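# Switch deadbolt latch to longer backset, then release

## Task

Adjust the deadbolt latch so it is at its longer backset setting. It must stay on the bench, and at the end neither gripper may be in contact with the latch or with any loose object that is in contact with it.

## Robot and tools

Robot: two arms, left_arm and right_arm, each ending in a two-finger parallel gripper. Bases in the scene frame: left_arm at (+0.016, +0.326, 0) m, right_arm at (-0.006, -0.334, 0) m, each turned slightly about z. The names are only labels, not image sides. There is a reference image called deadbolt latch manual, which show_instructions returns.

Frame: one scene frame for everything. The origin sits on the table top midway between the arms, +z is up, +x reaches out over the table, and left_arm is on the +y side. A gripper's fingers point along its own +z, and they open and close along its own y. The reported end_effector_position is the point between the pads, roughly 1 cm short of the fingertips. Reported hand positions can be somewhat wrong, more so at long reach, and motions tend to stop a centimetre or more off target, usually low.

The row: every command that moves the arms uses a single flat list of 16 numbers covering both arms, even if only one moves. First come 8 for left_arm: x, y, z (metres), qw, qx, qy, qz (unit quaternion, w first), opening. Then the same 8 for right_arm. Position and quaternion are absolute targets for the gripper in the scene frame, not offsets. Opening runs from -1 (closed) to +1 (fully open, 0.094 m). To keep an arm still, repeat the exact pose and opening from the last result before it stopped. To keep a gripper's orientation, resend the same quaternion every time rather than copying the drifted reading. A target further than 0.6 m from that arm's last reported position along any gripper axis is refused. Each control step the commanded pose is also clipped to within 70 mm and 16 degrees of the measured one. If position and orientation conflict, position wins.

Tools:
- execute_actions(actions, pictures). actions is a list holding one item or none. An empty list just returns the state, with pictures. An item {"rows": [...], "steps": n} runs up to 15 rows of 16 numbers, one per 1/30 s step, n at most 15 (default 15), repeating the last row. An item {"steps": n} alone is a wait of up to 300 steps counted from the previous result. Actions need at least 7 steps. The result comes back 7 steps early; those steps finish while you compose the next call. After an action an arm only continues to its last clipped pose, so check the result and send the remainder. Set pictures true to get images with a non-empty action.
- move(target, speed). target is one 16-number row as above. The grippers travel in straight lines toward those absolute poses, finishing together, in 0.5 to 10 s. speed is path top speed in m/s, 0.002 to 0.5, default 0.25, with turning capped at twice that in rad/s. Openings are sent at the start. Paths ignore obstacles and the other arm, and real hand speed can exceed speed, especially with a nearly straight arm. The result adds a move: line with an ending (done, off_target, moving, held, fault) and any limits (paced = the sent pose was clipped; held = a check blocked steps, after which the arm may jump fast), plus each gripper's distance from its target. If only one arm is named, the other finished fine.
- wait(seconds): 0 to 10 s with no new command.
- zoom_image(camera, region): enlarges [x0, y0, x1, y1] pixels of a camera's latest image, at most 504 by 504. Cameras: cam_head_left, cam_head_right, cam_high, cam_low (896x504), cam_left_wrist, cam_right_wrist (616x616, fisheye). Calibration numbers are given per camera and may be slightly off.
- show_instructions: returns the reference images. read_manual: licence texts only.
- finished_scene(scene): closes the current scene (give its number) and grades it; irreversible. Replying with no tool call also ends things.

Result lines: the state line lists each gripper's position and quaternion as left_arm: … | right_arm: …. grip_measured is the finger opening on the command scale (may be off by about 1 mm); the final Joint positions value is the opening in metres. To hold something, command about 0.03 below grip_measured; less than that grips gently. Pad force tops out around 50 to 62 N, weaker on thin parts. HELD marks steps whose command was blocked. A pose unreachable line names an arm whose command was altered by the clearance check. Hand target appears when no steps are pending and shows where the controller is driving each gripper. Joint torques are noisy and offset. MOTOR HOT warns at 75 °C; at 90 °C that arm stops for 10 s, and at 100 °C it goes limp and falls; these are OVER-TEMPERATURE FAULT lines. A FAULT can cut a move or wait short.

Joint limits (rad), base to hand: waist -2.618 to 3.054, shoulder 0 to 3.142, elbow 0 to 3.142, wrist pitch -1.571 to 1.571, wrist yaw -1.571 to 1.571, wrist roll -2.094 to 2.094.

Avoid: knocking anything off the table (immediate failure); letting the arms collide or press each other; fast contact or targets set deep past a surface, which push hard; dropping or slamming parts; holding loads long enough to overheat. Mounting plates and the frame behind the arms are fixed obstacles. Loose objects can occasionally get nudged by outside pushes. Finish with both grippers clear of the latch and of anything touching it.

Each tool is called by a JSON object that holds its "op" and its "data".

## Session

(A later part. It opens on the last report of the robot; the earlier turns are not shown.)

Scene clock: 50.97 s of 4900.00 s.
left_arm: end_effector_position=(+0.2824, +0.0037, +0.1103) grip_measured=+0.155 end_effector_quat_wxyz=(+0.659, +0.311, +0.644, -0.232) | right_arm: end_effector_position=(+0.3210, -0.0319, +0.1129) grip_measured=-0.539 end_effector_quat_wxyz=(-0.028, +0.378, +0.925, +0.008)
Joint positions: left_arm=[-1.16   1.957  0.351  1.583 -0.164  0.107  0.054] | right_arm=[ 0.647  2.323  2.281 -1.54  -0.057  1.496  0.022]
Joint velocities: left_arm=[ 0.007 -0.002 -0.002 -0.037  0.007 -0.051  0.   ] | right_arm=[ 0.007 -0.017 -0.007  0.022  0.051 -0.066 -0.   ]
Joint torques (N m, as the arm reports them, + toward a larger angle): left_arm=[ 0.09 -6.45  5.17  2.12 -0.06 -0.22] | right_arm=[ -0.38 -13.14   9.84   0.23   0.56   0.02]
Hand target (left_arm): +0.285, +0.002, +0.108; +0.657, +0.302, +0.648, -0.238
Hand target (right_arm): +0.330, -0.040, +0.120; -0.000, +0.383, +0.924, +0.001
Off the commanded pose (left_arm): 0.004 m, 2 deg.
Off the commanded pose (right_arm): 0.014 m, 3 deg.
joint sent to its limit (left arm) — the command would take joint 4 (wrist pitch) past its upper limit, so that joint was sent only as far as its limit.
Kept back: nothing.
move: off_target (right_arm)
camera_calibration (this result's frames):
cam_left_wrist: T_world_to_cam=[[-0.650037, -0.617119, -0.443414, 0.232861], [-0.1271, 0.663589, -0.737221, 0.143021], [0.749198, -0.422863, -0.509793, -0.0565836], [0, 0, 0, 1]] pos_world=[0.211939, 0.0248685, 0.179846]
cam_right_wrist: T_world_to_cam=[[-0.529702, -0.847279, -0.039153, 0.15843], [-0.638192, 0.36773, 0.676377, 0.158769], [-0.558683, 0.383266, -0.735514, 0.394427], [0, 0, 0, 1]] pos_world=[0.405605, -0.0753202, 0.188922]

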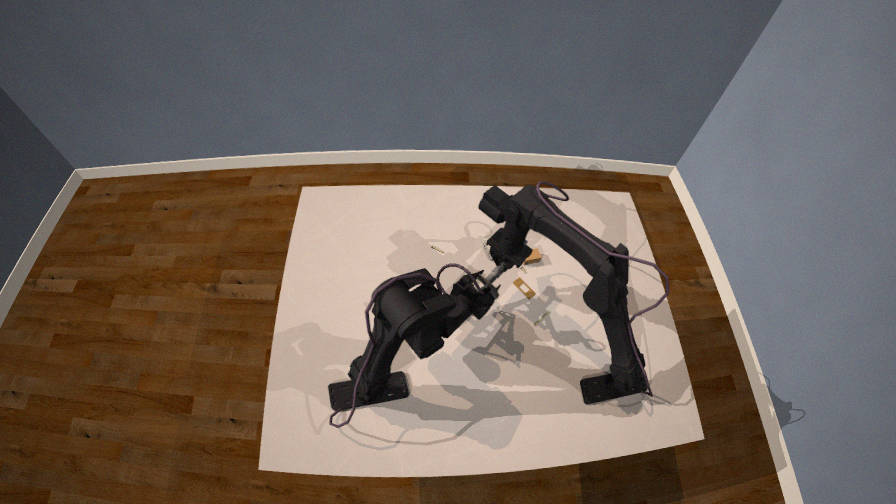

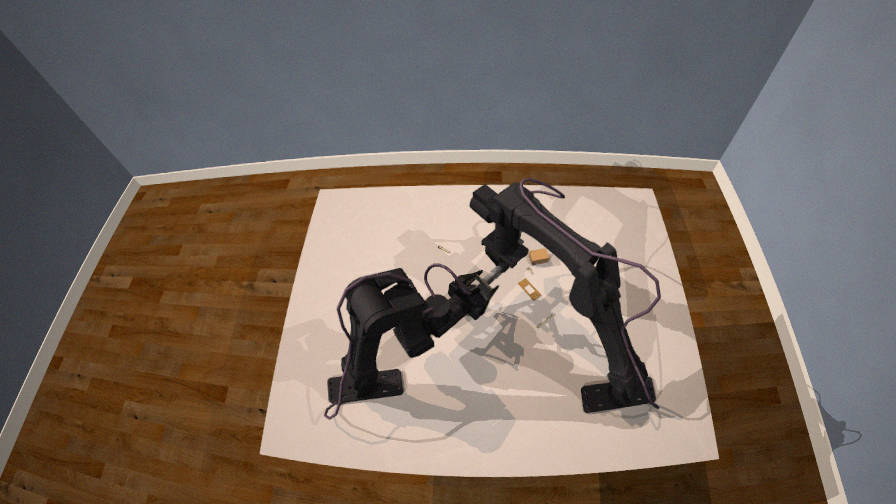

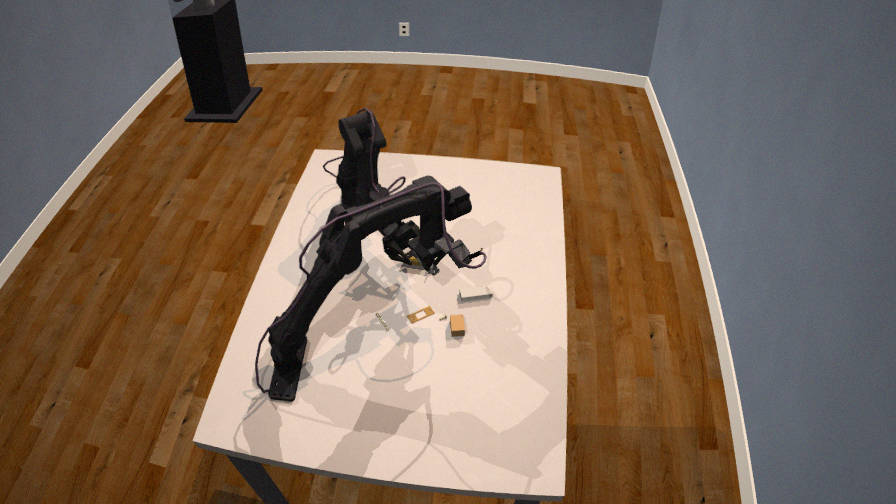

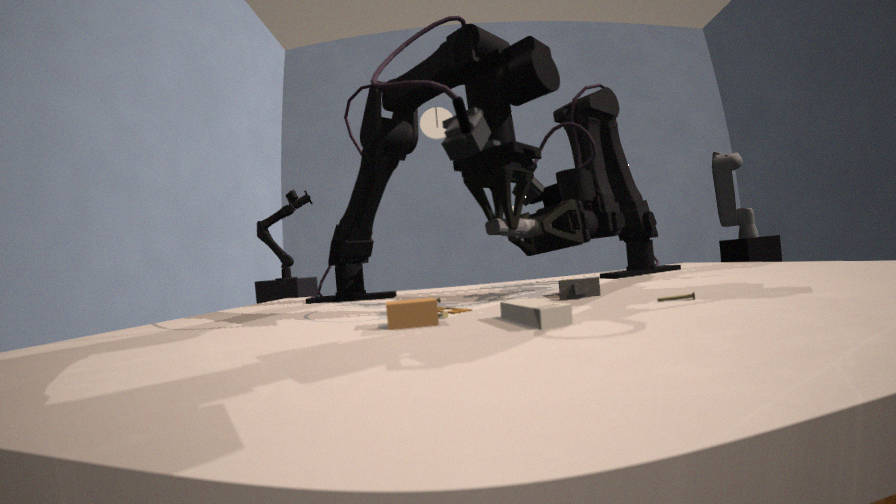

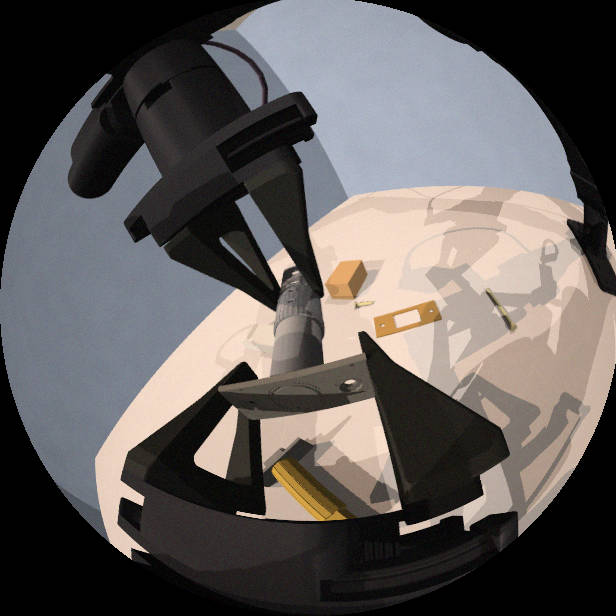

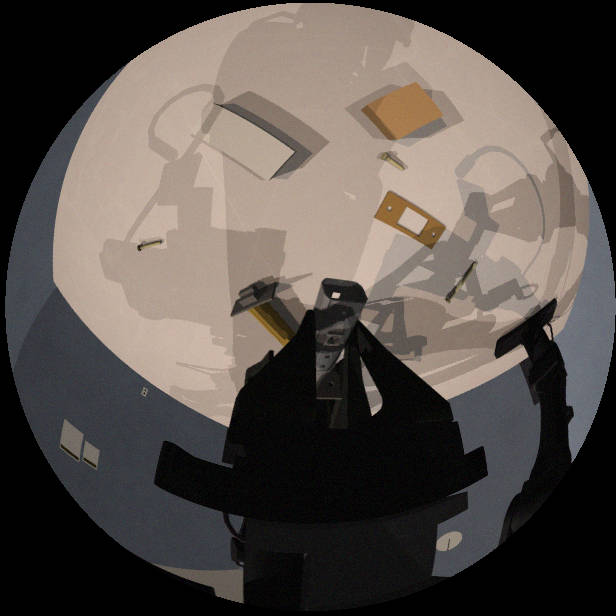

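{"op": "move", "data": {"target": [0.285, 0.002, 0.108, 0.6533, 0.2706, 0.6533, -0.2706, 0.1, 0.33, -0.04, 0.12, 0, 0.3827, 0.9239, 0, -0.65], "speed": 0.15}}

Scene clock: 52.13 s of 4900.00 s.
left_arm: end_effector_position=(+0.2812, +0.0025, +0.1103) grip_measured=+0.155 end_effector_quat_wxyz=(+0.650, +0.294, +0.652, -0.256) | right_arm: end_effector_position=(+0.3198, -0.0331, +0.1129) grip_measured=-0.541 end_effector_quat_wxyz=(-0.029, +0.381, +0.924, +0.004)
Joint positions: left_arm=[-1.16   1.957  0.351  1.583 -0.154  0.045  0.054] | right_arm=[ 0.647  2.323  2.281 -1.546 -0.055  1.503  0.022]
Joint velocities: left_arm=[ 0.002 -0.002  0.007  0.007  0.022 -0.066  0.   ] | right_arm=[ 0.007 -0.002 -0.002  0.022 -0.066  0.037 -0.   ]
Joint torques (N m, as the arm reports them, + toward a larger angle): left_arm=[ 0.15 -6.41  5.14  2.14 -0.13 -0.46] | right_arm=[ -0.27 -13.02  10.09   0.31   0.57  -0.06]
Hand target (left_arm): +0.285, +0.002, +0.108; +0.645, +0.274, +0.661, -0.267
Hand target (right_arm): +0.330, -0.040, +0.120; -0.000, +0.383, +0.924, +0.001
Off the commanded pose (left_arm): 0.004 m, 3 deg.
Off the commanded pose (right_arm): 0.014 m, 3 deg.
joint sent to its limit (left arm) — the command would take joint 4 (wrist pitch) past its upper limit, so that joint was sent only as far as its limit.
Kept back: nothing.
move: off_target (left_arm, right_arm)
camera_calibration (this result's frames):
cam_left_wrist: T_world_to_cam=[[-0.673531, -0.629946, -0.386682, 0.231717], [-0.155151, 0.631971, -0.759303, 0.154058], [0.722692, -0.45142, -0.52339, -0.0471587], [0, 0, 0, 1]] pos_world=[0.214052, 0.0273203, 0.181895]
cam_right_wrist: T_world_to_cam=[[-0.535314, -0.844056, -0.0317458, 0.15783], [-0.632829, 0.375891, 0.676929, 0.15692], [-0.559433, 0.382459, -0.735363, 0.394413], [0, 0, 0, 1]] pos_world=[0.40444, -0.0766145, 0.188823]

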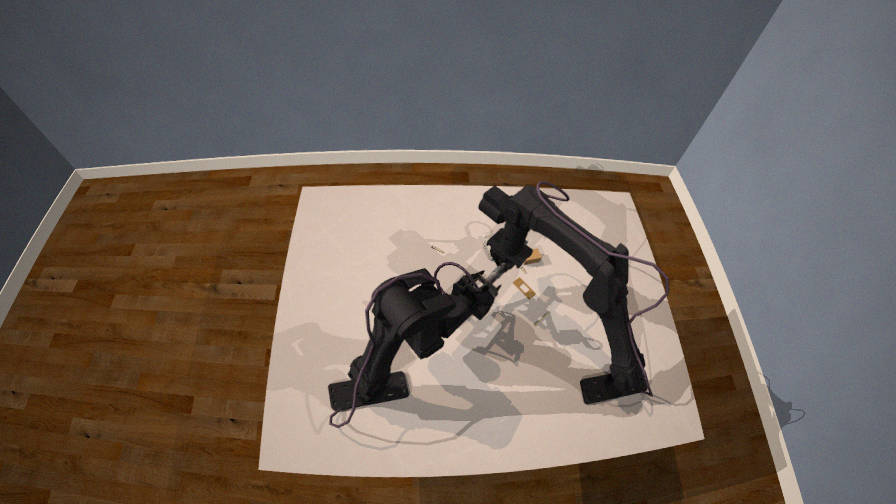

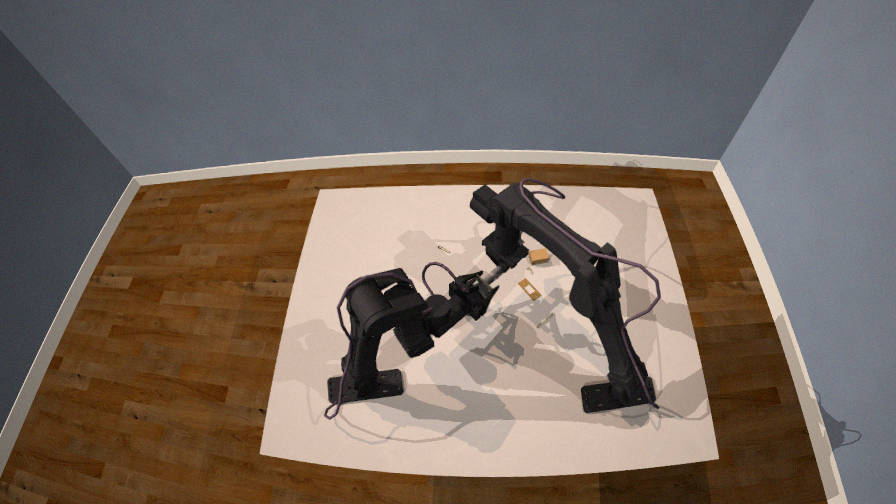

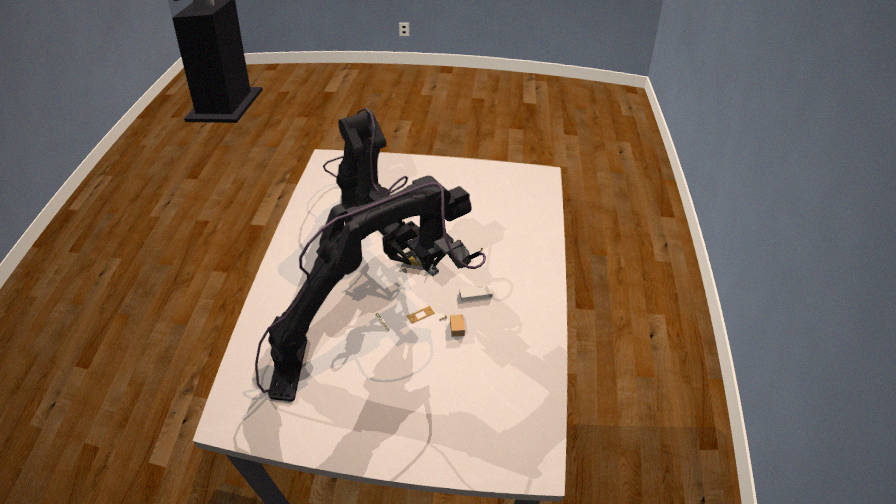

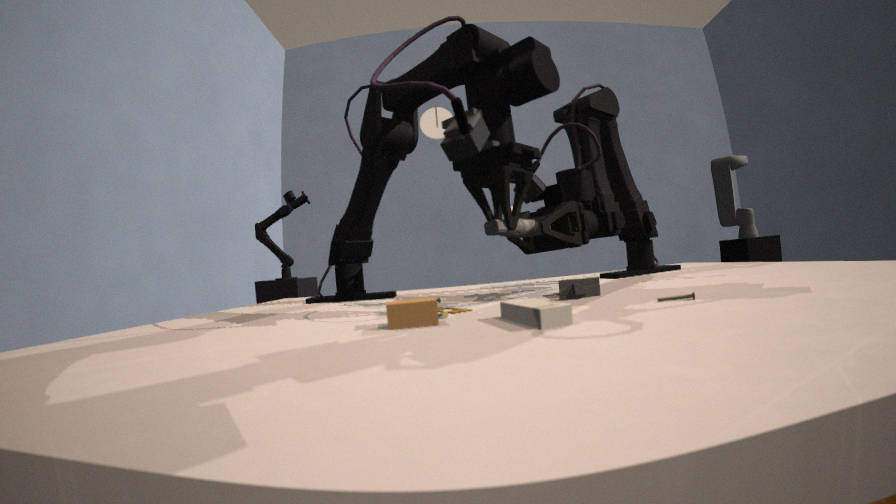

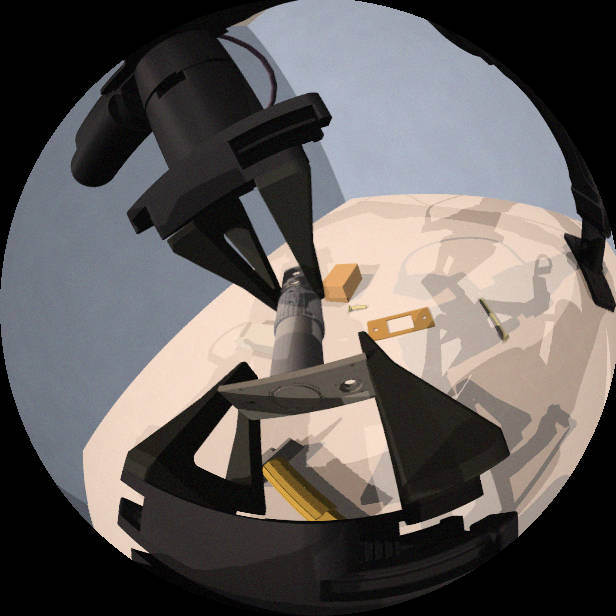

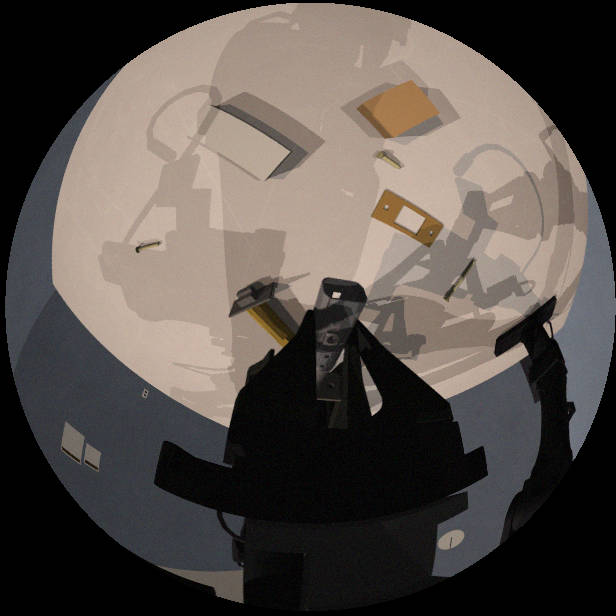

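{"op": "execute_actions", "data": {"actions": [{"rows": [[0.283, 0.004, 0.108, 0.659, 0.311, 0.644, -0.232, 0.6, 0.33, -0.04, 0.12, 0, 0.3827, 0.9239, 0, -0.65]], "steps": 12}]}}

{"op": "move", "data": {"target": [0.2, 0.14, 0.14, 0.6533, 0.2706, 0.6533, -0.2706, 0.6, 0.326, -0.036, 0.034, 0, 0.3827, 0.9239, 0, -0.65], "speed": 0.3}}

Scene clock: 52.53 s of 4900.00 s.
left_arm: end_effector_position=(+0.2811, +0.0025, +0.1103) grip_measured=+0.596 end_effector_quat_wxyz=(+0.655, +0.306, +0.647, -0.244) | right_arm: end_effector_position=(+0.3234, -0.0377, +0.1127) grip_measured=-0.541 end_effector_quat_wxyz=(-0.016, +0.382, +0.924, -0.003)
Joint positions: left_arm=[-1.16   1.957  0.351  1.583 -0.154  0.081  0.075] | right_arm=[ 0.646  2.323  2.281 -1.548 -0.025  1.503  0.022]
Joint velocities: left_arm=[-0.017  0.012 -0.002  0.007 -0.022  0.11   0.002] | right_arm=[-0.017 -0.002 -0.007  0.066  0.037 -0.007 -0.   ]
Joint torques (N m, as the arm reports them, + toward a larger angle): left_arm=[ 0.14 -7.1   4.02  2.15 -0.11  0.05] | right_arm=[ -0.33 -12.95  10.12   0.3    0.08  -0.05]
joint sent to its limit (left arm) — the command would take joint 4 (wrist pitch) past its upper limit, so that joint was sent only as far as its limit.
Steps of this call (steps 1 to 7: nothing new was sent; steps 8 to 12: the first 5 steps of this action). Readings (end_effector_position):
8: left_arm (+0.2810, +0.0024, +0.1103) | right_arm (+0.3200, -0.0336, +0.1129)
9: left_arm (+0.2811, +0.0025, +0.1103) | right_arm (+0.3210, -0.0348, +0.1128)
11: left_arm (+0.2811, +0.0025, +0.1103) | right_arm (+0.3229, -0.0371, +0.1128)
12: the state above

Scene clock: 54.33 s of 4900.00 s.
left_arm: end_effector_position=(+0.2492, +0.0919, +0.1467) grip_measured=+0.597 end_effector_quat_wxyz=(+0.657, +0.273, +0.651, -0.265) | right_arm: end_effector_position=(+0.3279, -0.0376, +0.0303) grip_measured=-0.541 end_effector_quat_wxyz=(-0.007, +0.384, +0.923, -0.003)
Joint positions: left_arm=[-1.009  1.455  0.018  1.439 -0.02   0.014  0.075] | right_arm=[ 0.646  2.318  1.944 -1.209 -0.009  1.508  0.022]
Joint velocities: left_arm=[-0.012 -0.115 -0.002 -0.154  0.037 -0.037 -0.   ] | right_arm=[-0.007  0.007 -0.012 -0.007  0.037  0.125 -0.   ]
Joint torques (N m, as the arm reports them, + toward a larger angle): left_arm=[ 0.75 -5.61  4.23  1.85  0.09 -0.08] | right_arm=[  0.7  -14.3    6.31   0.51   0.11   0.01]
Hand target (left_arm): +0.248, +0.095, +0.142; +0.648, +0.274, +0.659, -0.265
Hand target (right_arm): +0.326, -0.036, +0.034; -0.000, +0.383, +0.924, -0.000
Off your previous action's commanded pose (left_arm): 0.003 m, 1 deg at its last step (step 7 of this call).
Off your previous action's commanded pose (right_arm): 0.009 m, 1 deg at its last step (step 7 of this call).
Off the commanded pose (left_arm): 0.069 m, 1 deg.
Off the commanded pose (right_arm): 0.004 m, 1 deg.
joint sent to its limit (left arm) — the command would take joint 3 (elbow) past its lower limit, so that joint was sent only as far as its limit.
Kept back: nothing.
move: off_target (left_arm); limits=paced
camera_calibration (this result's frames):
cam_left_wrist: T_world_to_cam=[[-0.66508, -0.657034, -0.35493, 0.27621], [-0.170231, 0.596161, -0.78461, 0.131006], [0.727111, -0.461408, -0.508342, 0.0329526], [0, 0, 0, 1]] pos_world=[0.182043, 0.118583, 0.217575]
cam_right_wrist: T_world_to_cam=[[-0.539248, -0.841798, -0.0242456, 0.156874], [-0.653278, 0.399968, 0.642848, 0.228253], [-0.531451, 0.362493, -0.76561, 0.330862], [0, 0, 0, 1]] pos_world=[0.409543, -0.0791731, 0.110383]

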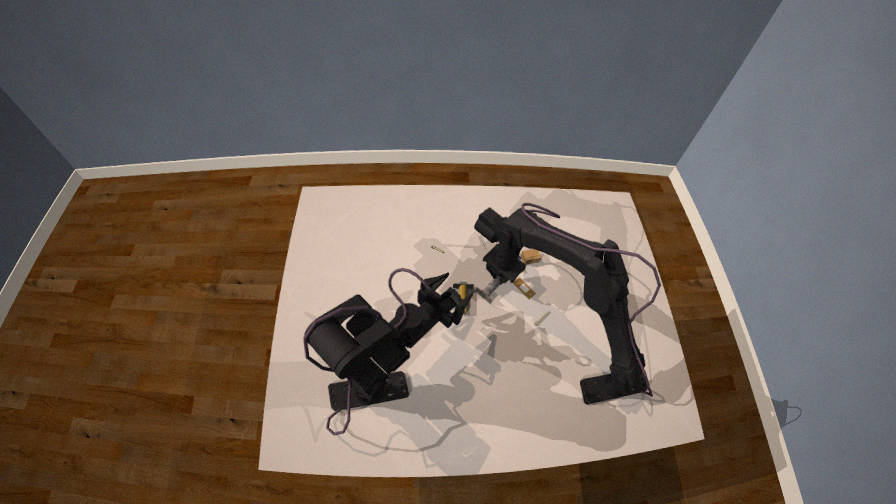

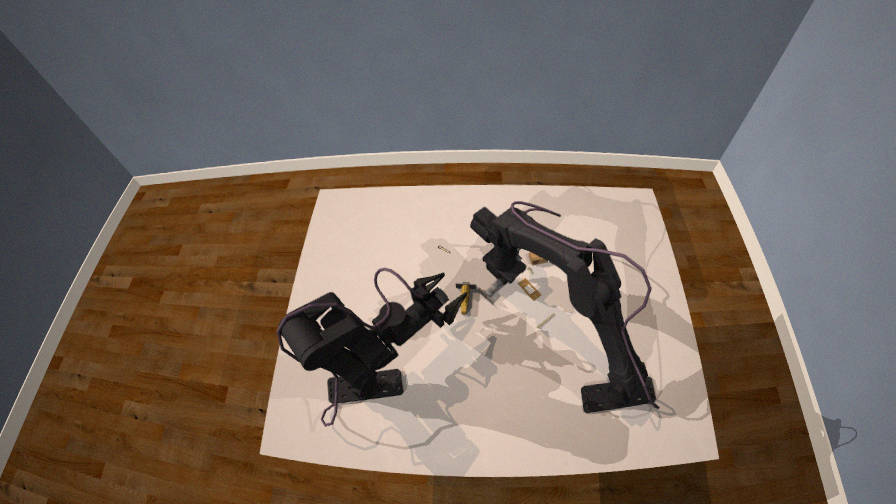

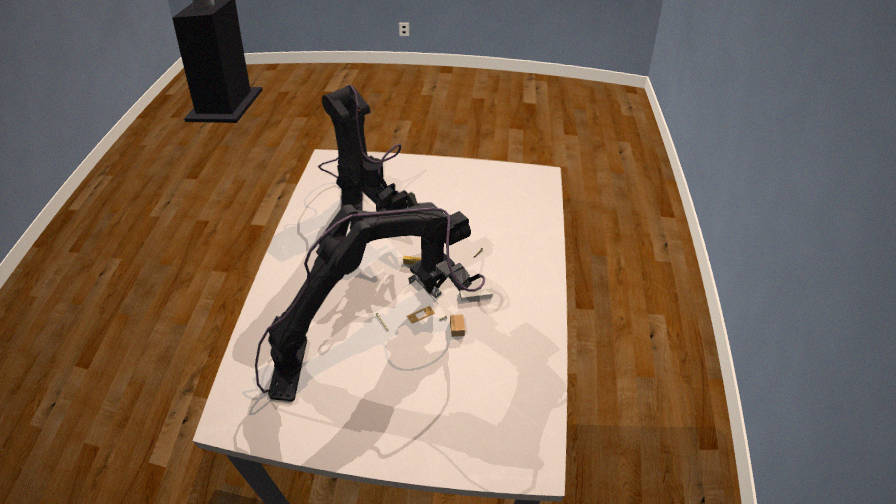

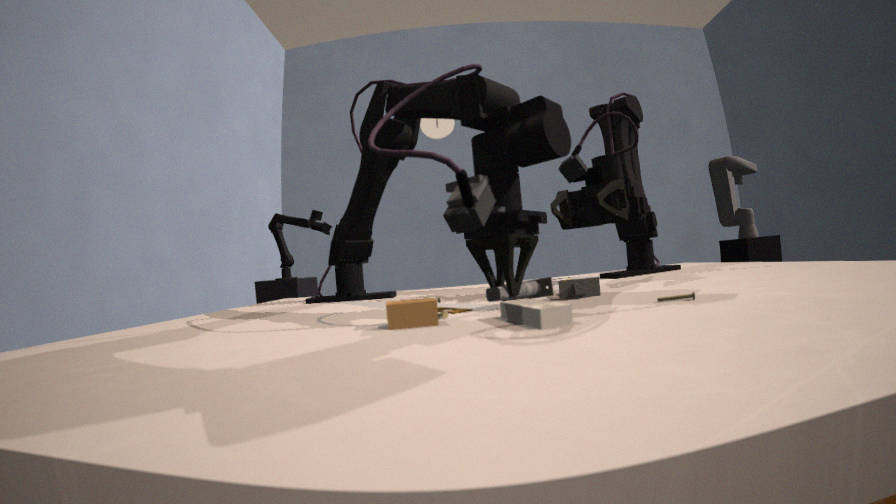

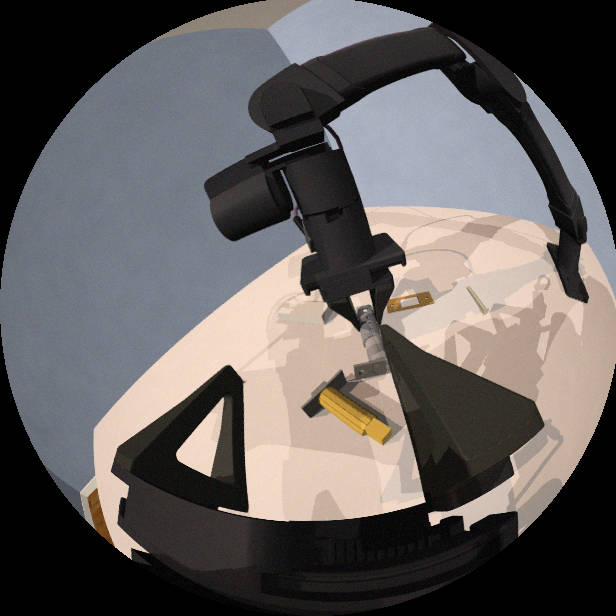

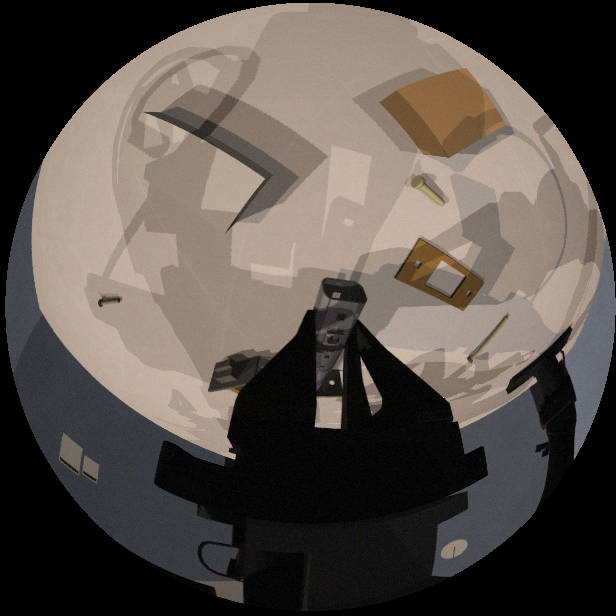

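{"op": "move", "data": {"target": [0.249, 0.092, 0.147, 0.657, 0.273, 0.651, -0.265, 0.6, 0.326, -0.036, 0.016, 0, 0.3827, 0.9239, 0, -0.65], "speed": 0.08}}

Scene clock: 55.27 s of 4900.00 s.
left_arm: end_effector_position=(+0.2490, +0.0919, +0.1460) grip_measured=+0.597 end_effector_quat_wxyz=(+0.655, +0.274, +0.652, -0.265) | right_arm: end_effector_position=(+0.3288, -0.0367, +0.0235) grip_measured=-0.541 end_effector_quat_wxyz=(-0.004, +0.384, +0.923, +0.002)
Joint positions: left_arm=[-1.009  1.449  0.018  1.43  -0.019  0.014  0.075] | right_arm=[ 0.646  2.314  1.911 -1.167 -0.01   1.508  0.022]
Joint velocities: left_arm=[ 0.012  0.002  0.017  0.007 -0.007 -0.037  0.001] | right_arm=[ 0.007 -0.012 -0.022  0.066 -0.022 -0.037 -0.001]
Joint torques (N m, as the arm reports them, + toward a larger angle): left_arm=[-0.04 -3.42  4.98  2.16 -0.05  0.01] | right_arm=[  0.61 -12.88   5.05   0.8    0.11   0.01]
Hand target (left_arm): +0.249, +0.092, +0.147; +0.657, +0.273, +0.651, -0.265
Hand target (right_arm): +0.326, -0.036, +0.016; -0.000, +0.383, +0.924, -0.001
Off the commanded pose (left_arm): 0.001 m, 0 deg.
Off the commanded pose (right_arm): 0.008 m, 1 deg.
Kept back: nothing.
move: done
camera_calibration (this result's frames):
cam_left_wrist: T_world_to_cam=[[-0.666523, -0.655554, -0.354959, 0.276092], [-0.171856, 0.598438, -0.78252, 0.130371], [0.725405, -0.460566, -0.511533, 0.0335995], [0, 0, 0, 1]] pos_world=[0.182053, 0.118449, 0.217206]
cam_right_wrist: T_world_to_cam=[[-0.53898, -0.841546, -0.0360715, 0.158135], [-0.659008, 0.394626, 0.640295, 0.234626], [-0.524603, 0.368878, -0.767281, 0.323818], [0, 0, 0, 1]] pos_world=[0.409728, -0.0789614, 0.103934]

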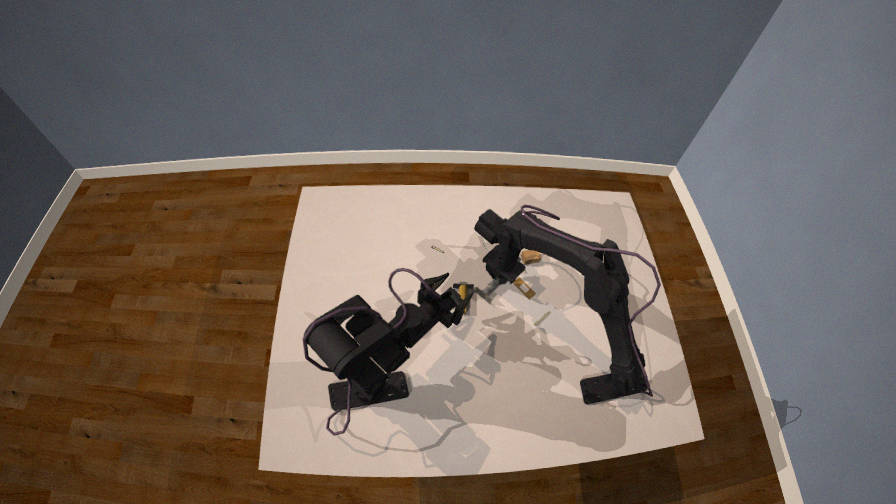

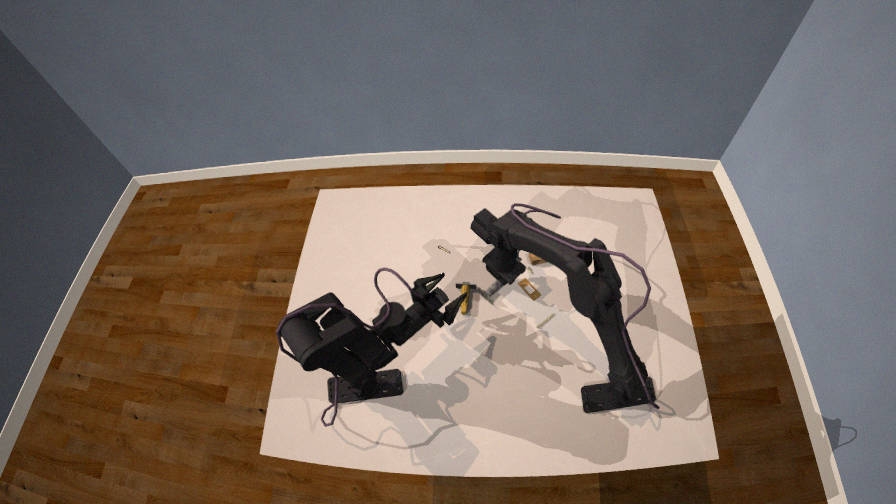

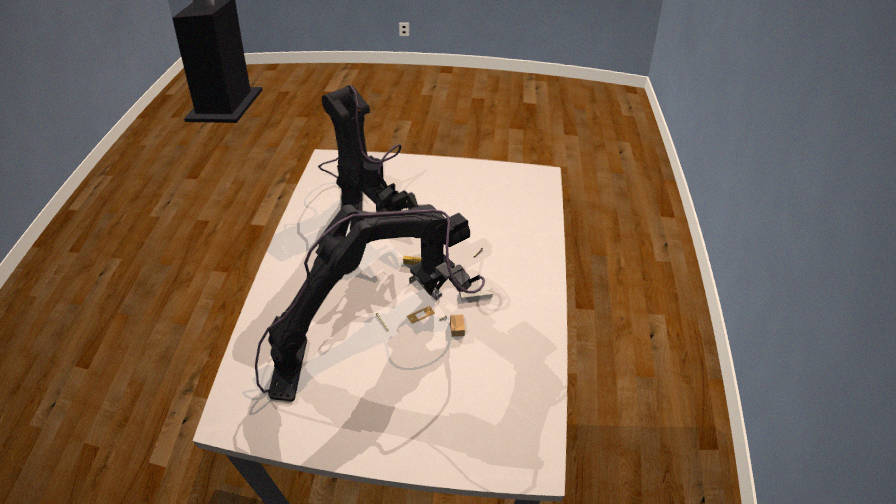

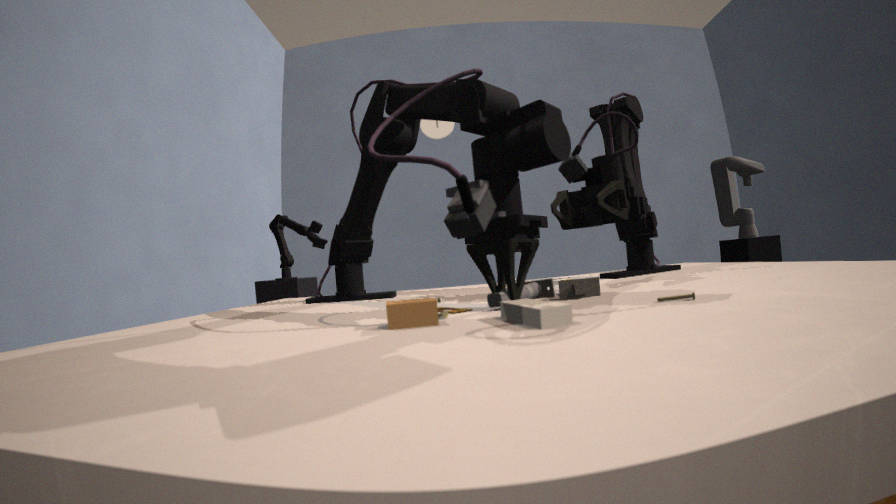

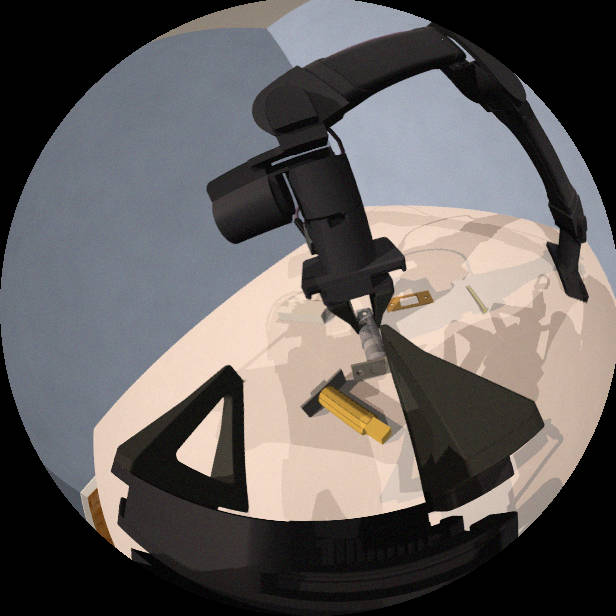

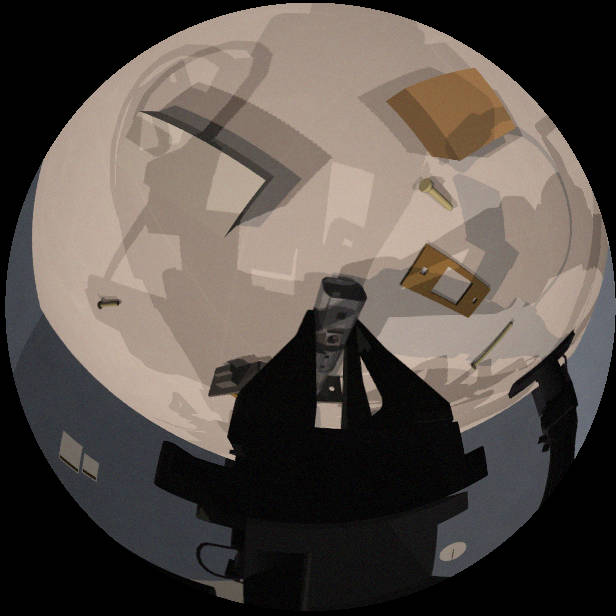

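The latch is resting on the table (the arm stopped at z≈0.0235), so I'll release it and move the arm clear.

{"op": "execute_actions", "data": {"actions": [{"rows": [[0.249, 0.092, 0.147, 0.657, 0.273, 0.651, -0.265, 0.6, 0.328, -0.037, 0.026, 0, 0.3827, 0.9239, 0, 0.1]], "steps": 10}]}}

{"op": "move", "data": {"target": [0.249, 0.092, 0.147, 0.657, 0.273, 0.651, -0.265, 0.6, 0.328, -0.037, 0.11, 0, 0.3827, 0.9239, 0, 0.1], "speed": 0.25}}

Scene clock: 55.60 s of 4900.00 s.
left_arm: end_effector_position=(+0.2490, +0.0919, +0.1462) grip_measured=+0.597 end_effector_quat_wxyz=(+0.655, +0.274, +0.652, -0.265) | right_arm: end_effector_position=(+0.3287, -0.0368, +0.0235) grip_measured=+0.055 end_effector_quat_wxyz=(-0.004, +0.384, +0.923, +0.002)
Joint positions: left_arm=[-1.009  1.449  0.018  1.431 -0.019  0.014  0.075] | right_arm=[ 0.646  2.314  1.911 -1.167 -0.009  1.508  0.05 ]
Joint velocities: left_arm=[ 0.002 -0.002  0.007 -0.051  0.007 -0.022 -0.002] | right_arm=[-0.027  0.007  0.012 -0.11   0.007  0.051  0.089]
Joint torques (N m, as the arm reports them, + toward a larger angle): left_arm=[-0.1  -3.43  4.97  2.16 -0.05  0.01] | right_arm=[  0.27 -13.26   7.94   0.32   0.1   -0.01]
Steps of this call (steps 1 to 7: nothing new was sent; steps 8 to 10: the first 3 steps of this action). Readings (end_effector_position):
8: left_arm (+0.2490, +0.0919, +0.1462) | right_arm (+0.3287, -0.0368, +0.0235)
9: left_arm (+0.2490, +0.0919, +0.1462) | right_arm (+0.3287, -0.0368, +0.0235)
10: the state above

Scene clock: 57.03 s of 4900.00 s.
left_arm: end_effector_position=(+0.2490, +0.0919, +0.1463) grip_measured=+0.597 end_effector_quat_wxyz=(+0.656, +0.274, +0.652, -0.265) | right_arm: end_effector_position=(+0.3269, -0.0384, +0.1072) grip_measured=+0.098 end_effector_quat_wxyz=(-0.005, +0.384, +0.923, +0.001)
Joint positions: left_arm=[-1.009  1.449  0.018  1.431 -0.019  0.014  0.075] | right_arm=[ 0.646  2.304  2.226 -1.495 -0.009  1.508  0.052]
Joint velocities: left_arm=[ 0.012  0.007 -0.007 -0.022 -0.022  0.066  0.001] | right_arm=[-0.017 -0.002 -0.007 -0.037  0.037 -0.022 -0.   ]
Joint torques (N m, as the arm reports them, + toward a larger angle): left_arm=[-0.09 -3.37  5.    2.16 -0.05  0.01] | right_arm=[  0.37 -11.86  10.42   0.27   0.1   -0.01]
Hand target (left_arm): +0.249, +0.092, +0.147; +0.657, +0.273, +0.651, -0.265
Hand target (right_arm): +0.328, -0.037, +0.110; +0.000, +0.383, +0.924, +0.000
Off your previous action's commanded pose (left_arm): 0.001 m, 0 deg at its last step (step 7 of this call).
Off your previous action's commanded pose (right_arm): 0.003 m, 1 deg at its last step (step 7 of this call).
Off the commanded pose (left_arm): 0.001 m, 0 deg.
Off the commanded pose (right_arm): 0.003 m, 1 deg.
Kept back: nothing.
move: done
camera_calibration (this result's frames):
cam_left_wrist: T_world_to_cam=[[-0.66624, -0.655846, -0.354951, 0.276148], [-0.171232, 0.597795, -0.783148, 0.130589], [0.725813, -0.460986, -0.510576, 0.0335419], [0, 0, 0, 1]] pos_world=[0.181997, 0.118507, 0.217416]
cam_right_wrist: T_world_to_cam=[[-0.539021, -0.8416, -0.0341345, 0.158518], [-0.658251, 0.395614, 0.640465, 0.180255], [-0.525511, 0.367693, -0.767228, 0.387952], [0, 0, 0, 1]] pos_world=[0.407971, -0.0805498, 0.187612]

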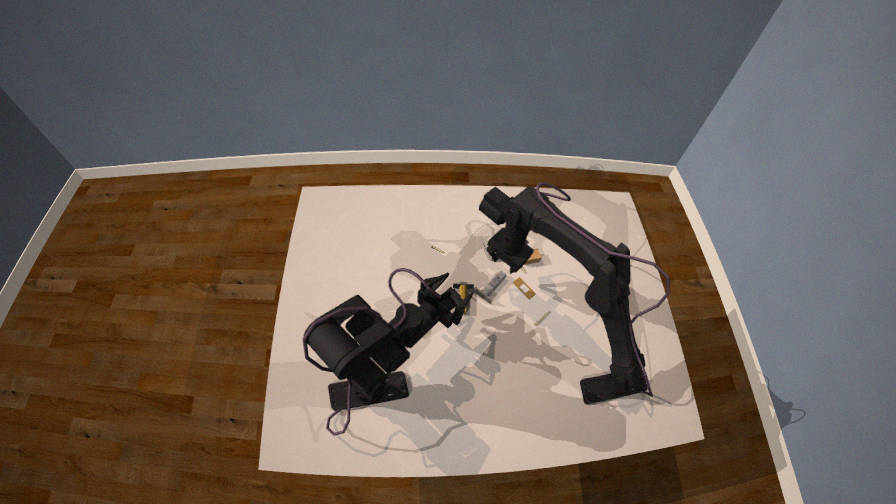

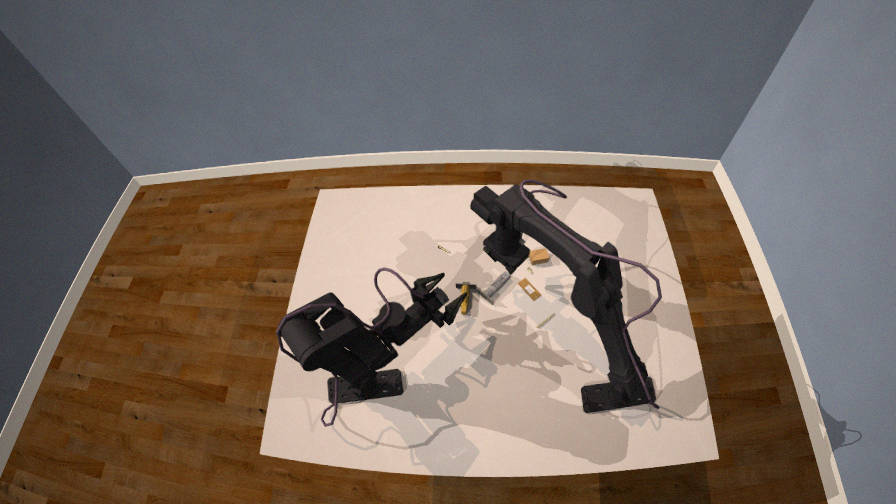

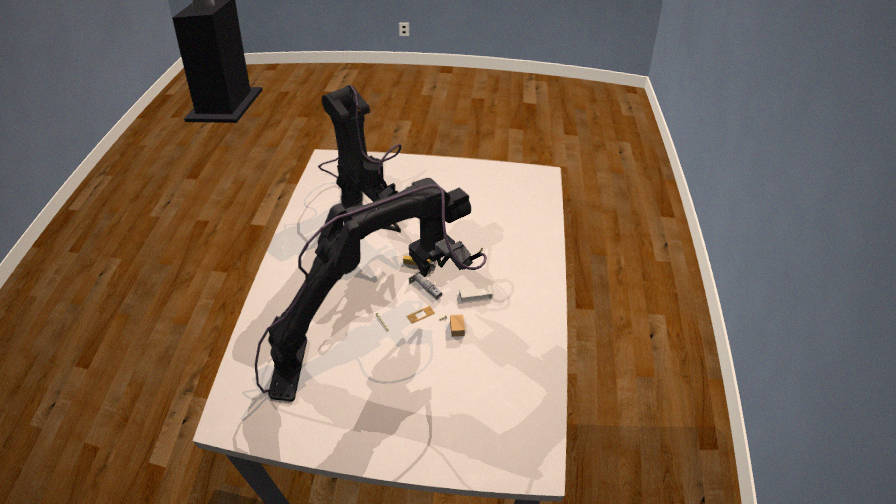

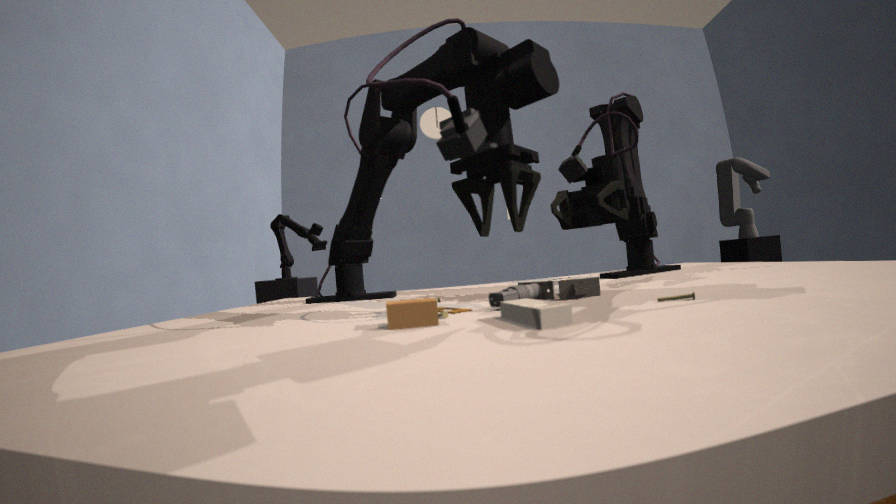

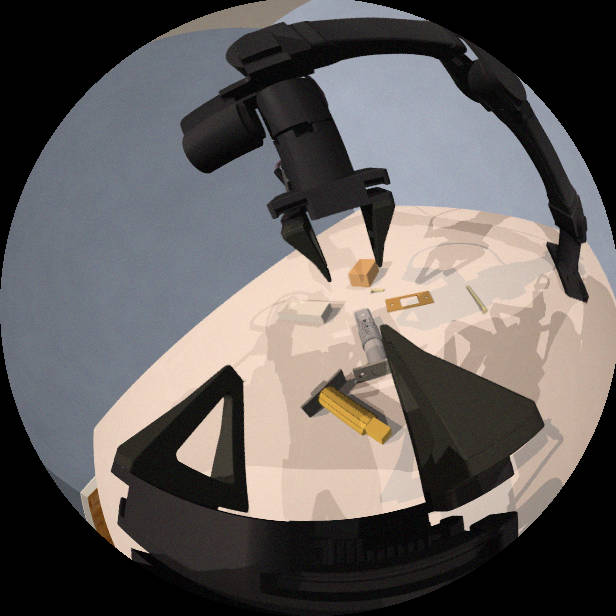

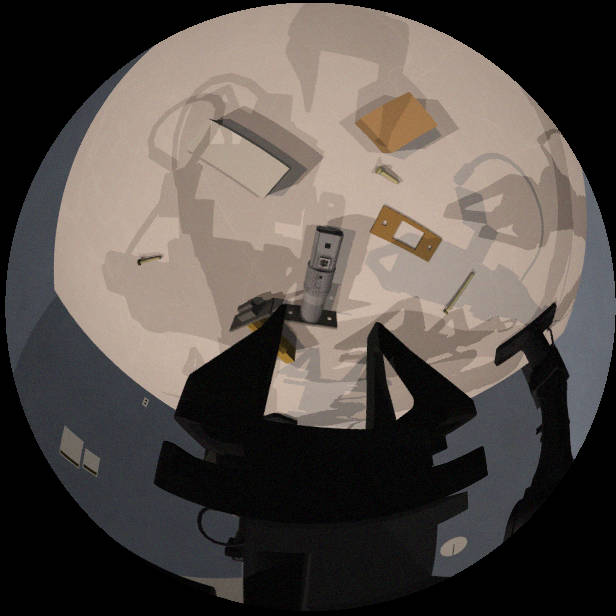

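The latch lies on the bench, extended and square, and neither arm is touching it.

{"op": "finished_scene", "data": {"scene": 2}}

The scene is finished: the task was done.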